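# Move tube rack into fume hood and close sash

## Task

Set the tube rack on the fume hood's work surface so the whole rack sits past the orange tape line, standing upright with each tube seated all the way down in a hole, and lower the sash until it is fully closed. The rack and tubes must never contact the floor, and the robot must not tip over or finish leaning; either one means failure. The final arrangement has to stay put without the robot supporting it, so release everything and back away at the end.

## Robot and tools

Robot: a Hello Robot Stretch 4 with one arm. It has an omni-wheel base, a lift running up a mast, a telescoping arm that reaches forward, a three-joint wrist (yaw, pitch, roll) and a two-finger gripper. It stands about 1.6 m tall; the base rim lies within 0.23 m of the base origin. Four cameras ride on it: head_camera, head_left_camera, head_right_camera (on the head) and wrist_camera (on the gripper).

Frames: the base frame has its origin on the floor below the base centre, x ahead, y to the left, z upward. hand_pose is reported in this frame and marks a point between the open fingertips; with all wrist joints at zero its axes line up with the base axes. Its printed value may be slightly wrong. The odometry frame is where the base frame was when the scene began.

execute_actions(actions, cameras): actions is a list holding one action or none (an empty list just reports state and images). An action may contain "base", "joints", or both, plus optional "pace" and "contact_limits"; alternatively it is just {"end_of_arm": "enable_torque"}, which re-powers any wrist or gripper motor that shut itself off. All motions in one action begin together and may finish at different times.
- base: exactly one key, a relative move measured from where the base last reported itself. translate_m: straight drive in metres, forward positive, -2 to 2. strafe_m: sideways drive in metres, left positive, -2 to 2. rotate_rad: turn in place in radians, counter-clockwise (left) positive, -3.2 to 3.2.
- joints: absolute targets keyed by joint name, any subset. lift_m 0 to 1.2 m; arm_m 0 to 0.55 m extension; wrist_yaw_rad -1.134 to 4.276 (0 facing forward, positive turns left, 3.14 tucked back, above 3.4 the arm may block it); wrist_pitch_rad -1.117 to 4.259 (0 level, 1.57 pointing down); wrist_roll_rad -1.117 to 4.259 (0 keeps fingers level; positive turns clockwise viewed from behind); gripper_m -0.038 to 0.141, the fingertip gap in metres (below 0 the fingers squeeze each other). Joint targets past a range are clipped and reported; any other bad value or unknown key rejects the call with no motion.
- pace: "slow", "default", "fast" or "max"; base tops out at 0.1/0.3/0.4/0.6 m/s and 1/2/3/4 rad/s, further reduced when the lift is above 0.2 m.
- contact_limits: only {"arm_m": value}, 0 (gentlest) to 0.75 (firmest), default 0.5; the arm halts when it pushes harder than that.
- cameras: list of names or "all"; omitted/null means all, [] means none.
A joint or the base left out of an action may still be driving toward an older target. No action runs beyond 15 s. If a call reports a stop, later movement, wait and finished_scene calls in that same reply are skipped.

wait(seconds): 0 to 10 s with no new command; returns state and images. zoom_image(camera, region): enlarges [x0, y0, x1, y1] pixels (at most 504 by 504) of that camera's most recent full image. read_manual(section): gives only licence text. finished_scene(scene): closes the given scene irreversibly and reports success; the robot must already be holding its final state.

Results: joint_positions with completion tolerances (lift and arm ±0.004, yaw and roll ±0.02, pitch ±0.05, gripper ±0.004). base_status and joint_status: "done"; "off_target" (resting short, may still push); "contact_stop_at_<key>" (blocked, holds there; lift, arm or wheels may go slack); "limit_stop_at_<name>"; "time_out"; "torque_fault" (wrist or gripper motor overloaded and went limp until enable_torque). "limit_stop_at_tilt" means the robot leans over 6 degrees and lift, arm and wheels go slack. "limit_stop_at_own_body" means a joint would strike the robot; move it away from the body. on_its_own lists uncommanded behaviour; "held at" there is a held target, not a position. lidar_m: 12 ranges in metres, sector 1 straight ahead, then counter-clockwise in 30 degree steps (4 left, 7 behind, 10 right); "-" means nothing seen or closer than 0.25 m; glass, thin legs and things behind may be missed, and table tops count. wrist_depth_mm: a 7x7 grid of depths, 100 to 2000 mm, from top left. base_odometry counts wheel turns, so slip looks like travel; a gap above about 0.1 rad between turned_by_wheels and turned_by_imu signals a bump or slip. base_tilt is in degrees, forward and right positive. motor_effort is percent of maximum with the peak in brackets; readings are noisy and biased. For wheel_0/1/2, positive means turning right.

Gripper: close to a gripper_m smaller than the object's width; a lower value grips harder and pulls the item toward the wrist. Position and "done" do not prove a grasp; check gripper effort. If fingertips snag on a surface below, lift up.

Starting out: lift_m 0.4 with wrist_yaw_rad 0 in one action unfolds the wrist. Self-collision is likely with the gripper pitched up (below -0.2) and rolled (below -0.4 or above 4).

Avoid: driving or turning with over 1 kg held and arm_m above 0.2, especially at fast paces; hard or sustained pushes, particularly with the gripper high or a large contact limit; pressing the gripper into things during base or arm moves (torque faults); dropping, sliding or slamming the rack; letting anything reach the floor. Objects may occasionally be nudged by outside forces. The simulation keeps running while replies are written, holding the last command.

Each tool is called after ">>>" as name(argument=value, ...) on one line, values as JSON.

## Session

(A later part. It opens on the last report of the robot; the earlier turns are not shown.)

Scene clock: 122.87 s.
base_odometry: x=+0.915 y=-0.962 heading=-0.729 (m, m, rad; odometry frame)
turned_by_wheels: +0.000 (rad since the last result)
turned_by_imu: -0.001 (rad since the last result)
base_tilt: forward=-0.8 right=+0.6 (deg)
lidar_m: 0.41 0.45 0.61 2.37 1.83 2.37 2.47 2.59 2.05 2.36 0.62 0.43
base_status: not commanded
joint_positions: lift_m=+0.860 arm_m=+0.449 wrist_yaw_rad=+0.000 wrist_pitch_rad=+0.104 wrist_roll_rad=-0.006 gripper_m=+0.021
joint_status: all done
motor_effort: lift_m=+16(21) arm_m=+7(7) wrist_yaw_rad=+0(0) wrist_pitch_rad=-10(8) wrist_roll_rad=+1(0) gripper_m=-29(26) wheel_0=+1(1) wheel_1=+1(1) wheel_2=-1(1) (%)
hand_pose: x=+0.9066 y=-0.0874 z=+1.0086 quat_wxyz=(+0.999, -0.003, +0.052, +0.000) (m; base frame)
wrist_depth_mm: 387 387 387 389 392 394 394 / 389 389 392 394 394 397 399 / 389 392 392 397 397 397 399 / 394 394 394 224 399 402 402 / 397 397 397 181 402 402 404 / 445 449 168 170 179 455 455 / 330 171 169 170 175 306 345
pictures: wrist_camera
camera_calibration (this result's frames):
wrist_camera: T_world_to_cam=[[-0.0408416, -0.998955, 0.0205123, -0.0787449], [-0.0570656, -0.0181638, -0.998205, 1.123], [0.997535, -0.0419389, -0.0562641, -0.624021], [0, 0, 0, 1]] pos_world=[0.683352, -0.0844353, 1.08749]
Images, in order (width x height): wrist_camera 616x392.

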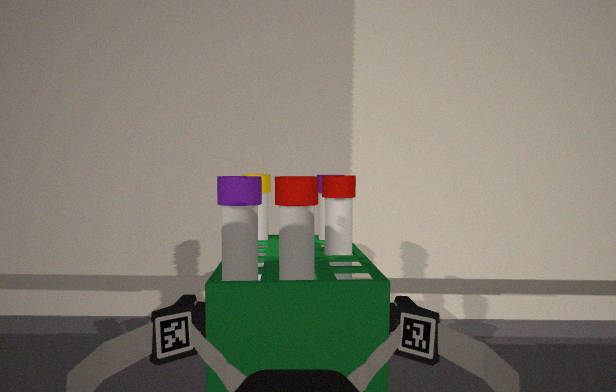

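>>> execute_actions(actions=[{"joints":{"lift_m":0.817},"pace":"slow"}], cameras=[])

>>> execute_actions(actions=[{"joints":{"gripper_m":0.14}}], cameras=[])

>>> execute_actions(actions=[{"joints":{"lift_m":0.89,"arm_m":0.43}}], cameras=[])

>>> execute_actions(actions=[{"joints":{"arm_m":0,"gripper_m":0.1}}], cameras=["wrist_camera"])

>>> execute_actions(actions=[{"joints":{"wrist_yaw_rad":1.62,"wrist_pitch_rad":-0.05,"gripper_m":0,"lift_m":1.2}}], cameras=[])

>>> execute_actions(actions=[{"joints":{"arm_m":0.2},"contact_limits":{"arm_m":0.1}}], cameras=[])

>>> execute_actions(actions=[{"joints":{"lift_m":0.85}}], cameras=["head_left_camera"])

Scene clock: 132.67 s.
base_odometry: x=+0.915 y=-0.962 heading=-0.729 (m, m, rad; odometry frame)
turned_by_wheels: +0.000 (rad since the last result)
turned_by_imu: -0.002 (rad since the last result)
base_tilt: forward=-0.6 right=+0.8 (deg)
lidar_m: 0.41 0.43 0.61 2.38 1.82 2.36 2.47 2.59 2.06 2.36 0.59 0.43
base_status: not commanded
joint_positions: lift_m=+0.817 arm_m=+0.449 wrist_yaw_rad=+0.000 wrist_pitch_rad=+0.104 wrist_roll_rad=-0.006 gripper_m=+0.021
joint_status: all done
motor_effort: lift_m=+16(16) arm_m=+7(7) wrist_yaw_rad=+1(0) wrist_pitch_rad=-10(9) wrist_roll_rad=+1(0) gripper_m=-25(21) wheel_0=+1(1) wheel_1=+1(1) wheel_2=-1(1) (%)
hand_pose: x=+0.9066 y=-0.0874 z=+0.9656 quat_wxyz=(+0.999, -0.003, +0.052, +0.000) (m; base frame)
wrist_depth_mm: 387 389 389 389 392 394 397 / 387 389 392 394 394 397 397 / 392 392 394 394 397 402 399 / 394 394 394 224 397 399 404 / 445 445 397 182 449 452 452 / 349 351 168 170 179 366 373 / 245 171 169 171 175 226 256
pictures: none
No camera images: the call's "cameras" was empty. Leave "cameras" out to get every camera's image.

Scene clock: 134.83 s.
base_odometry: x=+0.915 y=-0.962 heading=-0.729 (m, m, rad; odometry frame)
turned_by_wheels: +0.000 (rad since the last result)
turned_by_imu: -0.001 (rad since the last result)
base_tilt: forward=-0.6 right=+0.6 (deg)
lidar_m: 0.41 0.44 0.62 2.38 1.82 2.36 2.47 2.58 2.04 2.38 0.61 0.43
base_status: not commanded
joint_positions: lift_m=+0.817 arm_m=+0.449 wrist_yaw_rad=+0.000 wrist_pitch_rad=+0.103 wrist_roll_rad=-0.006 gripper_m=+0.140
joint_status: all done
motor_effort: lift_m=+16(16) arm_m=+7(7) wrist_yaw_rad=+0(0) wrist_pitch_rad=-6(9) wrist_roll_rad=+0(0) gripper_m=+1(27) wheel_0=+1(1) wheel_1=+1(1) wheel_2=-1(1) (%)
hand_pose: x=+0.9066 y=-0.0874 z=+0.9659 quat_wxyz=(+0.999, -0.003, +0.051, +0.000) (m; base frame)
wrist_depth_mm: 387 387 389 389 392 394 397 / 389 389 392 394 394 397 397 / 392 392 394 397 397 399 399 / 392 397 397 245 402 402 399 / 442 445 397 198 449 452 452 / 351 211 187 189 215 342 375 / 247 234 187 160 227 241 258
pictures: none
No camera images: the call's "cameras" was empty. Leave "cameras" out to get every camera's image.

Scene clock: 136.10 s.
base_odometry: x=+0.915 y=-0.962 heading=-0.729 (m, m, rad; odometry frame)
turned_by_wheels: +0.000 (rad since the last result)
turned_by_imu: -0.001 (rad since the last result)
base_tilt: forward=-0.8 right=+0.6 (deg)
lidar_m: 0.41 0.46 0.61 2.37 1.82 2.37 2.45 2.58 2.04 2.37 0.62 0.43
base_status: not commanded
joint_positions: lift_m=+0.890 arm_m=+0.431 wrist_yaw_rad=+0.000 wrist_pitch_rad=+0.103 wrist_roll_rad=-0.006 gripper_m=+0.140
joint_status: all done
motor_effort: lift_m=+22(25) arm_m=-7(8) wrist_yaw_rad=+1(1) wrist_pitch_rad=-5(7) wrist_roll_rad=+0(0) gripper_m=-1(1) wheel_0=+1(1) wheel_1=+1(1) wheel_2=-1(1) (%)
hand_pose: x=+0.8891 y=-0.0874 z=+1.0385 quat_wxyz=(+0.999, -0.003, +0.051, +0.000) (m; base frame)
wrist_depth_mm: 404 404 407 407 407 410 415 / 404 407 410 410 413 413 415 / 410 410 410 413 415 415 415 / 410 413 413 415 415 418 421 / 413 415 415 415 421 421 424 / 466 211 415 270 421 424 473 / 394 373 355 160 382 384 410
pictures: none
No camera images: the call's "cameras" was empty. Leave "cameras" out to get every camera's image.

Scene clock: 138.47 s.
base_odometry: x=+0.915 y=-0.962 heading=-0.729 (m, m, rad; odometry frame)
turned_by_wheels: +0.000 (rad since the last result)
turned_by_imu: -0.001 (rad since the last result)
base_tilt: forward=-0.6 right=+0.9 (deg)
lidar_m: 0.39 0.44 0.60 2.35 1.81 2.36 2.43 2.58 2.06 2.37 0.61 0.43
base_status: not commanded
joint_positions: lift_m=+0.890 arm_m=+0.001 wrist_yaw_rad=+0.000 wrist_pitch_rad=+0.102 wrist_roll_rad=-0.006 gripper_m=+0.100
joint_status: all done
motor_effort: lift_m=+22(22) arm_m=-7(8) wrist_yaw_rad=+1(1) wrist_pitch_rad=-6(6) wrist_roll_rad=+0(0) gripper_m=+2(2) wheel_0=+1(1) wheel_1=+1(1) wheel_2=-1(1) (%)
hand_pose: x=+0.4591 y=-0.0875 z=+1.0385 quat_wxyz=(+0.999, -0.003, +0.051, +0.000) (m; base frame)
wrist_depth_mm: 683 831 820 820 831 820 842 / 683 831 842 831 842 842 842 / 676 831 842 842 842 854 854 / 683 842 831 842 842 854 854 / 691 866 878 699 854 854 854 / 564 530 530 580 225 597 603 / 325 293 310 314 314 319 340
pictures: wrist_camera
camera_calibration (this result's frames):
wrist_camera: T_world_to_cam=[[-0.0411965, -0.998942, 0.0204613, -0.0975117], [-0.0558366, -0.0181449, -0.998275, 1.12684], [0.99759, -0.0422679, -0.05503, -0.177303], [0, 0, 0, 1]] pos_world=[0.235777, -0.0844563, 1.11713]
Images, in order (width x height): wrist_camera 616x392.

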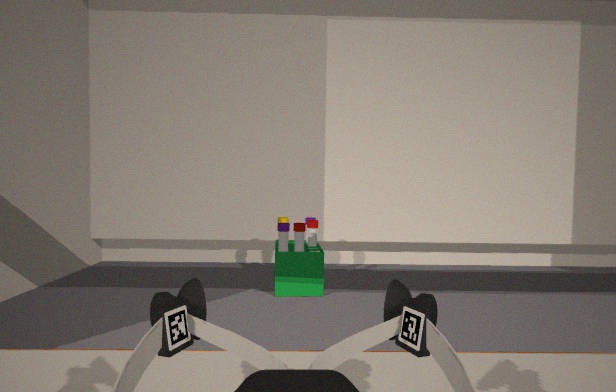

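Scene clock: 140.77 s.
base_odometry: x=+0.915 y=-0.962 heading=-0.729 (m, m, rad; odometry frame)
turned_by_wheels: +0.000 (rad since the last result)
turned_by_imu: -0.001 (rad since the last result)
base_tilt: forward=-0.5 right=+0.7 (deg)
lidar_m: 0.41 0.44 0.58 2.37 1.81 2.40 2.47 2.56 2.08 2.36 0.60 0.44
base_status: not commanded
joint_positions: lift_m=+1.199 arm_m=+0.001 wrist_yaw_rad=+1.620 wrist_pitch_rad=-0.047 wrist_roll_rad=-0.006 gripper_m=+0.000
joint_status: all done
motor_effort: lift_m=+21(23) arm_m=-7(7) wrist_yaw_rad=+1(9) wrist_pitch_rad=-5(8) wrist_roll_rad=+1(0) gripper_m=-3(5) wheel_0=+1(1) wheel_1=+1(1) wheel_2=-1(1) (%)
hand_pose: x=+0.2453 y=+0.2921 z=+1.3911 quat_wxyz=(+0.689, +0.015, -0.019, +0.724) (m; base frame)
wrist_depth_mm: 1229 1229 1205 1808 1756 415 338 / - - - - - 415 330 / - - - - - 415 325 / - - - - - 415 320 / - - - - - 413 315 / - - - 207 - 413 310 / - - 185 186 180 415 306
pictures: none
No camera images: the call's "cameras" was empty. Leave "cameras" out to get every camera's image.

Scene clock: 142.47 s.
base_odometry: x=+0.915 y=-0.962 heading=-0.729 (m, m, rad; odometry frame)
turned_by_wheels: +0.000 (rad since the last result)
turned_by_imu: -0.001 (rad since the last result)
base_tilt: forward=-0.8 right=+0.8 (deg)
lidar_m: 0.41 0.43 0.60 2.37 1.83 2.33 2.47 2.59 2.05 2.36 0.61 0.42
base_status: not commanded
joint_positions: lift_m=+1.199 arm_m=+0.199 wrist_yaw_rad=+1.620 wrist_pitch_rad=-0.048 wrist_roll_rad=-0.006 gripper_m=+0.000
joint_status: all done
motor_effort: lift_m=+21(22) arm_m=+7(8) wrist_yaw_rad=+0(1) wrist_pitch_rad=-6(5) wrist_roll_rad=+0(0) gripper_m=-4(5) wheel_0=+1(1) wheel_1=+1(1) wheel_2=-1(1) (%)
contact_limits: arm_m 0.1
hand_pose: x=+0.4428 y=+0.2921 z=+1.3911 quat_wxyz=(+0.689, +0.015, -0.019, +0.724) (m; base frame)
wrist_depth_mm: 1229 1229 1808 345 343 336 332 / - - - 340 338 329 327 / - - - 332 332 324 322 / - - - 327 325 319 317 / - - - 324 322 312 310 / - - - 206 315 307 306 / - - 185 186 180 304 301
pictures: none
No camera images: the call's "cameras" was empty. Leave "cameras" out to get every camera's image.

Scene clock: 143.77 s.
base_odometry: x=+0.915 y=-0.962 heading=-0.730 (m, m, rad; odometry frame)
turned_by_wheels: +0.000 (rad since the last result)
turned_by_imu: -0.001 (rad since the last result)
base_tilt: forward=-0.7 right=+0.7 (deg)
lidar_m: 0.42 0.42 0.61 2.36 1.83 2.35 2.48 2.56 2.06 2.35 0.61 0.44
base_status: not commanded
joint_positions: lift_m=+1.135 arm_m=+0.199 wrist_yaw_rad=+1.620 wrist_pitch_rad=-0.048 wrist_roll_rad=-0.006 gripper_m=+0.000
joint_status: lift_m contact_stop (moved -0.064 of -0.349)
on_its_own: lift_m is slack since a contact_stop (your +0.850 is given up)
motor_effort: lift_m=+19(20) arm_m=+4(7) wrist_yaw_rad=+1(10) wrist_pitch_rad=-5(59) wrist_roll_rad=+0(17) gripper_m=-5(6) wheel_0=+1(1) wheel_1=-1(2) wheel_2=-1(2) (%)
hand_pose: x=+0.4434 y=+0.2921 z=+1.3270 quat_wxyz=(+0.689, +0.015, -0.019, +0.724) (m; base frame)
wrist_depth_mm: 1921 1921 1921 343 345 334 330 / - - - 340 336 329 325 / - - - 332 329 324 320 / - - - 327 325 317 315 / - - - 322 320 312 309 / - - - 206 315 307 304 / - - 185 186 180 301 300
pictures: head_left_camera
Images, in order (width x height): head_left_camera 420x672.

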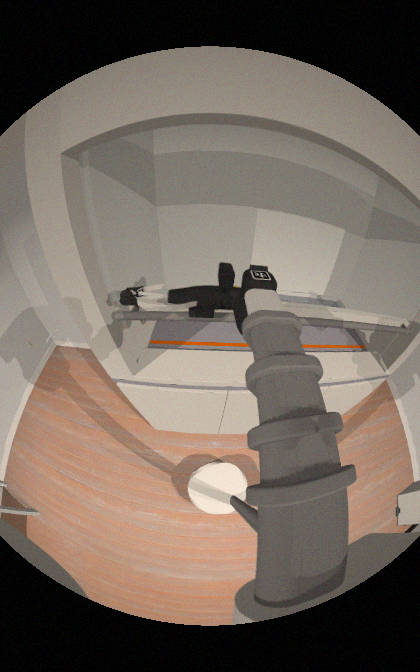

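>>> execute_actions(actions=[{"joints":{"lift_m":0.82},"pace":"fast"}], cameras=[])

Scene clock: 148.57 s.
base_odometry: x=+0.915 y=-0.962 heading=-0.730 (m, m, rad; odometry frame)
turned_by_wheels: +0.000 (rad since the last result)
turned_by_imu: -0.002 (rad since the last result)
base_tilt: forward=-0.6 right=+0.9 (deg)
lidar_m: 0.42 0.44 0.60 2.36 1.83 2.38 2.48 2.56 2.05 2.36 0.61 0.43
base_status: not commanded
joint_positions: lift_m=+1.104 arm_m=+0.199 wrist_yaw_rad=+1.620 wrist_pitch_rad=-0.048 wrist_roll_rad=-0.006 gripper_m=+0.000
joint_status: lift_m contact_stop (moved -0.031 of -0.315)
on_its_own: lift_m is slack since a contact_stop (your +0.820 is given up)
motor_effort: lift_m=+19(19) arm_m=+3(3) wrist_yaw_rad=+0(10) wrist_pitch_rad=-5(55) wrist_roll_rad=+1(17) gripper_m=-7(2) wheel_0=+1(1) wheel_1=-1(1) wheel_2=-1(2) (%)
hand_pose: x=+0.4435 y=+0.2921 z=+1.2958 quat_wxyz=(+0.689, +0.015, -0.019, +0.724) (m; base frame)
wrist_depth_mm: - 1983 1983 345 345 334 332 / - - - 342 338 327 327 / - - - 334 332 324 320 / - - - 329 325 319 315 / - - - 324 320 312 310 / - - - 206 315 309 306 / 1921 - 185 185 180 303 301
pictures: none
No camera images: the call's "cameras" was empty. Leave "cameras" out to get every camera's image.

>>> execute_actions(actions=[{"joints":{"lift_m":0.82},"pace":"max"}], cameras=[])

Scene clock: 152.20 s.
base_odometry: x=+0.915 y=-0.962 heading=-0.730 (m, m, rad; odometry frame)
turned_by_wheels: +0.000 (rad since the last result)
turned_by_imu: -0.001 (rad since the last result)
base_tilt: forward=-0.7 right=+0.7 (deg)
lidar_m: 0.41 0.42 0.60 2.38 1.82 2.35 2.45 2.58 2.04 2.37 0.61 0.43
base_status: not commanded
joint_positions: lift_m=+1.069 arm_m=+0.200 wrist_yaw_rad=+1.620 wrist_pitch_rad=-0.048 wrist_roll_rad=-0.006 gripper_m=+0.000
joint_status: lift_m contact_stop (moved -0.034 of -0.284)
on_its_own: lift_m is slack since a contact_stop (your +0.820 is given up)
motor_effort: lift_m=+19(21) arm_m=+2(3) wrist_yaw_rad=+0(14) wrist_pitch_rad=-5(70) wrist_roll_rad=+1(20) gripper_m=-4(4) wheel_0=+1(1) wheel_1=-1(3) wheel_2=-1(3) (%)
hand_pose: x=+0.4437 y=+0.2921 z=+1.2614 quat_wxyz=(+0.689, +0.015, -0.019, +0.724) (m; base frame)
wrist_depth_mm: - - - 343 343 332 330 / - - - 340 336 327 325 / - - - 332 330 324 320 / - - - 327 327 317 315 / - - - 322 320 312 310 / - - - 207 315 306 304 / 1983 - 185 186 180 303 301
pictures: none
No camera images: the call's "cameras" was empty. Leave "cameras" out to get every camera's image.

>>> execute_actions(actions=[{"joints":{"lift_m":0.82},"pace":"max"}], cameras=[])

Scene clock: 155.27 s.
base_odometry: x=+0.915 y=-0.962 heading=-0.730 (m, m, rad; odometry frame)
turned_by_wheels: +0.000 (rad since the last result)
turned_by_imu: -0.002 (rad since the last result)
base_tilt: forward=-0.8 right=+0.9 (deg)
lidar_m: 0.41 0.42 0.61 2.37 1.83 2.34 2.47 2.56 2.06 2.36 0.59 0.43
base_status: not commanded
joint_positions: lift_m=+1.025 arm_m=+0.200 wrist_yaw_rad=+1.620 wrist_pitch_rad=-0.048 wrist_roll_rad=-0.006 gripper_m=+0.000
joint_status: lift_m contact_stop (moved -0.045 of -0.249)
on_its_own: lift_m is slack since a contact_stop (your +0.820 is given up)
motor_effort: lift_m=+19(21) arm_m=+1(2) wrist_yaw_rad=+0(15) wrist_pitch_rad=-5(76) wrist_roll_rad=+1(22) gripper_m=-1(2) wheel_0=+0(1) wheel_1=-2(3) wheel_2=+0(4) (%)
hand_pose: x=+0.4439 y=+0.2921 z=+1.2169 quat_wxyz=(+0.689, +0.015, -0.019, +0.724) (m; base frame)
wrist_depth_mm: - - - 345 343 334 332 / - - - 340 342 329 327 / - - - 332 332 324 320 / - - - 325 327 317 314 / - - - 322 319 312 310 / - - - 206 315 309 306 / 1808 - 185 186 180 303 300
pictures: none
No camera images: the call's "cameras" was empty. Leave "cameras" out to get every camera's image.

>>> execute_actions(actions=[{"joints":{"lift_m":0.82},"pace":"max"}], cameras=[])

Scene clock: 161.50 s.
base_odometry: x=+0.915 y=-0.962 heading=-0.730 (m, m, rad; odometry frame)
turned_by_wheels: +0.000 (rad since the last result)
turned_by_imu: -0.002 (rad since the last result)
base_tilt: forward=-0.7 right=+0.4 (deg)
lidar_m: 0.40 0.43 0.63 2.39 1.83 2.38 2.46 2.57 2.03 2.36 0.60 0.45
base_status: not commanded
joint_positions: lift_m=+0.980 arm_m=+0.200 wrist_yaw_rad=+1.620 wrist_pitch_rad=-0.048 wrist_roll_rad=-0.006 gripper_m=+0.000
joint_status: lift_m contact_stop (moved -0.045 of -0.205)
on_its_own: lift_m is slack since a contact_stop (your +0.820 is given up)
motor_effort: lift_m=+19(18) arm_m=+0(1) wrist_yaw_rad=+1(14) wrist_pitch_rad=-5(73) wrist_roll_rad=+1(21) gripper_m=-5(7) wheel_0=+0(0) wheel_1=-1(3) wheel_2=+0(4) (%)
hand_pose: x=+0.4440 y=+0.2921 z=+1.1721 quat_wxyz=(+0.689, +0.015, -0.019, +0.724) (m; base frame)
wrist_depth_mm: - - - 345 342 334 330 / - - - 338 338 327 327 / - - - 334 338 324 320 / - - - 327 325 319 315 / - - - 324 320 312 310 / - - - 206 315 307 306 / - - 185 186 180 303 301
pictures: none
No camera images: the call's "cameras" was empty. Leave "cameras" out to get every camera's image.

>>> execute_actions(actions=[{"joints":{"lift_m":0.82},"pace":"max"}], cameras=[])

Scene clock: 164.97 s.
base_odometry: x=+0.915 y=-0.962 heading=-0.730 (m, m, rad; odometry frame)
turned_by_wheels: +0.000 (rad since the last result)
turned_by_imu: -0.004 (rad since the last result)
base_tilt: forward=-0.6 right=+0.8 (deg)
lidar_m: 0.41 0.42 0.62 2.37 1.82 2.35 2.46 2.59 2.05 2.37 0.61 0.42
base_status: not commanded
joint_positions: lift_m=+0.936 arm_m=+0.200 wrist_yaw_rad=+1.620 wrist_pitch_rad=-0.048 wrist_roll_rad=-0.006 gripper_m=+0.000
joint_status: lift_m contact_stop (moved -0.045 of -0.160)
on_its_own: lift_m is slack since a contact_stop (your +0.820 is given up)
motor_effort: lift_m=+19(16) arm_m=+0(0) wrist_yaw_rad=+1(15) wrist_pitch_rad=-5(78) wrist_roll_rad=+1(22) gripper_m=-6(7) wheel_0=+0(1) wheel_1=-1(4) wheel_2=+0(5) (%)
hand_pose: x=+0.4441 y=+0.2921 z=+1.1276 quat_wxyz=(+0.689, +0.015, -0.019, +0.724) (m; base frame)
wrist_depth_mm: - - - 345 342 334 334 / - - - 340 338 329 327 / - - - 334 332 324 322 / - - - 329 332 317 317 / - - - 322 330 312 310 / - - - 207 317 307 306 / - - 185 186 180 303 301
pictures: none
No camera images: the call's "cameras" was empty. Leave "cameras" out to get every camera's image.

>>> execute_actions(actions=[{"joints":{"lift_m":0.82},"pace":"fast"}], cameras=[])

Scene clock: 168.63 s.
base_odometry: x=+0.915 y=-0.962 heading=-0.730 (m, m, rad; odometry frame)
turned_by_wheels: +0.000 (rad since the last result)
turned_by_imu: -0.002 (rad since the last result)
base_tilt: forward=-0.7 right=+0.7 (deg)
lidar_m: 0.39 0.43 0.61 2.38 1.81 2.36 2.47 2.57 2.05 2.37 0.62 0.43
base_status: not commanded
joint_positions: lift_m=+0.891 arm_m=+0.200 wrist_yaw_rad=+1.620 wrist_pitch_rad=-0.048 wrist_roll_rad=-0.006 gripper_m=+0.000
joint_status: lift_m contact_stop (moved -0.045 of -0.116)
on_its_own: lift_m is slack since a contact_stop (your +0.820 is given up)
motor_effort: lift_m=+19(18) arm_m=+0(1) wrist_yaw_rad=+0(12) wrist_pitch_rad=-5(61) wrist_roll_rad=+1(17) gripper_m=-3(4) wheel_0=+0(1) wheel_1=-1(3) wheel_2=+0(2) (%)
hand_pose: x=+0.4441 y=+0.2921 z=+1.0826 quat_wxyz=(+0.689, +0.015, -0.019, +0.724) (m; base frame)
wrist_depth_mm: - - - 343 343 334 330 / - - - 338 336 329 327 / - - - 332 332 324 320 / - - - 327 332 317 315 / - - - 322 330 312 310 / 1983 - - 206 315 307 307 / - - 185 186 180 303 301
pictures: none
No camera images: the call's "cameras" was empty. Leave "cameras" out to get every camera's image.

>>> execute_actions(actions=[{"joints":{"lift_m":0.82}}], cameras=[])

Scene clock: 171.97 s.
base_odometry: x=+0.915 y=-0.962 heading=-0.730 (m, m, rad; odometry frame)
turned_by_wheels: +0.000 (rad since the last result)
turned_by_imu: -0.001 (rad since the last result)
base_tilt: forward=-0.7 right=+0.6 (deg)
lidar_m: 0.40 0.44 0.60 2.36 1.81 2.36 2.46 2.56 2.07 2.35 0.60 0.43
base_status: not commanded
joint_positions: lift_m=+0.861 arm_m=+0.200 wrist_yaw_rad=+1.620 wrist_pitch_rad=-0.048 wrist_roll_rad=-0.006 gripper_m=+0.000
joint_status: lift_m contact_stop (moved -0.030 of -0.071)
on_its_own: lift_m is slack since a contact_stop (your +0.820 is given up)
motor_effort: lift_m=+19(20) arm_m=-1(0) wrist_yaw_rad=+1(8) wrist_pitch_rad=-5(48) wrist_roll_rad=+1(11) gripper_m=-6(4) wheel_0=+0(0) wheel_1=-1(2) wheel_2=+0(2) (%)
hand_pose: x=+0.4441 y=+0.2921 z=+1.0526 quat_wxyz=(+0.689, +0.015, -0.019, +0.724) (m; base frame)
wrist_depth_mm: - - - 345 342 336 332 / - - - 340 338 327 329 / - - - 334 332 324 322 / - - - 327 330 319 315 / - - - 322 330 314 310 / - - - 206 315 309 306 / - - 185 186 180 304 301
pictures: none
No camera images: the call's "cameras" was empty. Leave "cameras" out to get every camera's image.

>>> execute_actions(actions=[{"joints":{"lift_m":0.8}}], cameras=[])

Scene clock: 177.17 s.
base_odometry: x=+0.915 y=-0.962 heading=-0.730 (m, m, rad; odometry frame)
turned_by_wheels: +0.000 (rad since the last result)
turned_by_imu: -0.002 (rad since the last result)
base_tilt: forward=-0.7 right=+0.9 (deg)
lidar_m: 0.41 0.43 0.60 2.38 1.83 2.35 2.47 2.55 2.06 2.37 0.63 0.42
base_status: not commanded
joint_positions: lift_m=+0.852 arm_m=+0.200 wrist_yaw_rad=+1.621 wrist_pitch_rad=-0.053 wrist_roll_rad=-0.005 gripper_m=+0.000
joint_status: lift_m contact_stop (moved -0.008 of -0.061)
on_its_own: lift_m is slack since a contact_stop (your +0.800 is given up)
motor_effort: lift_m=+15(18) arm_m=-1(0) wrist_yaw_rad=-3(10) wrist_pitch_rad=+9(53) wrist_roll_rad=-2(14) gripper_m=-3(4) wheel_0=+0(0) wheel_1=+0(1) wheel_2=-3(3) (%)
hand_pose: x=+0.4437 y=+0.2921 z=+1.0458 quat_wxyz=(+0.689, +0.017, -0.020, +0.724) (m; base frame)
wrist_depth_mm: - - - 347 345 338 334 / - - - 342 342 330 329 / - - - 338 338 325 324 / - - - 329 336 319 319 / - - - 322 322 314 312 / - - - 207 317 309 307 / - - 185 186 180 303 301
pictures: none
No camera images: the call's "cameras" was empty. Leave "cameras" out to get every camera's image.

Same shut signature as before.

>>> execute_actions(actions=[{"base":{"translate_m":-0.4},"joints":{"lift_m":0.88,"arm_m":0},"pace":"fast"}], cameras=[])

>>> finished_scene(scene=2)

Scene clock: 184.00 s.
base_odometry: x=+0.617 y=-0.695 heading=-0.730 (m, m, rad; odometry frame)
turned_by_wheels: +0.000 (rad since the last result)
turned_by_imu: -0.002 (rad since the last result)
base_tilt: forward=-0.6 right=+0.7 (deg)
lidar_m: 0.82 0.85 2.40 1.67 1.70 2.15 2.07 2.12 2.00 1.96 1.19 0.83
base_status: done
joint_positions: lift_m=+0.880 arm_m=+0.001 wrist_yaw_rad=+1.620 wrist_pitch_rad=-0.048 wrist_roll_rad=-0.006 gripper_m=+0.000
joint_status: all done
motor_effort: lift_m=+21(25) arm_m=-7(7) wrist_yaw_rad=+0(2) wrist_pitch_rad=-6(6) wrist_roll_rad=+0(0) gripper_m=-7(8) wheel_0=-2(7) wheel_1=-1(8) wheel_2=+1(11) (%)
hand_pose: x=+0.2452 y=+0.2921 z=+1.0718 quat_wxyz=(+0.689, +0.015, -0.019, +0.724) (m; base frame)
wrist_depth_mm: - - - - - - - / - - - - - - - / - - - - - - - / - - - - - - - / - - - - - - - / 1863 1921 - 207 - - - / - - 185 186 180 - -
pictures: none
No camera images: the call's "cameras" was empty. Leave "cameras" out to get every camera's image.

The scene is finished: the task was done.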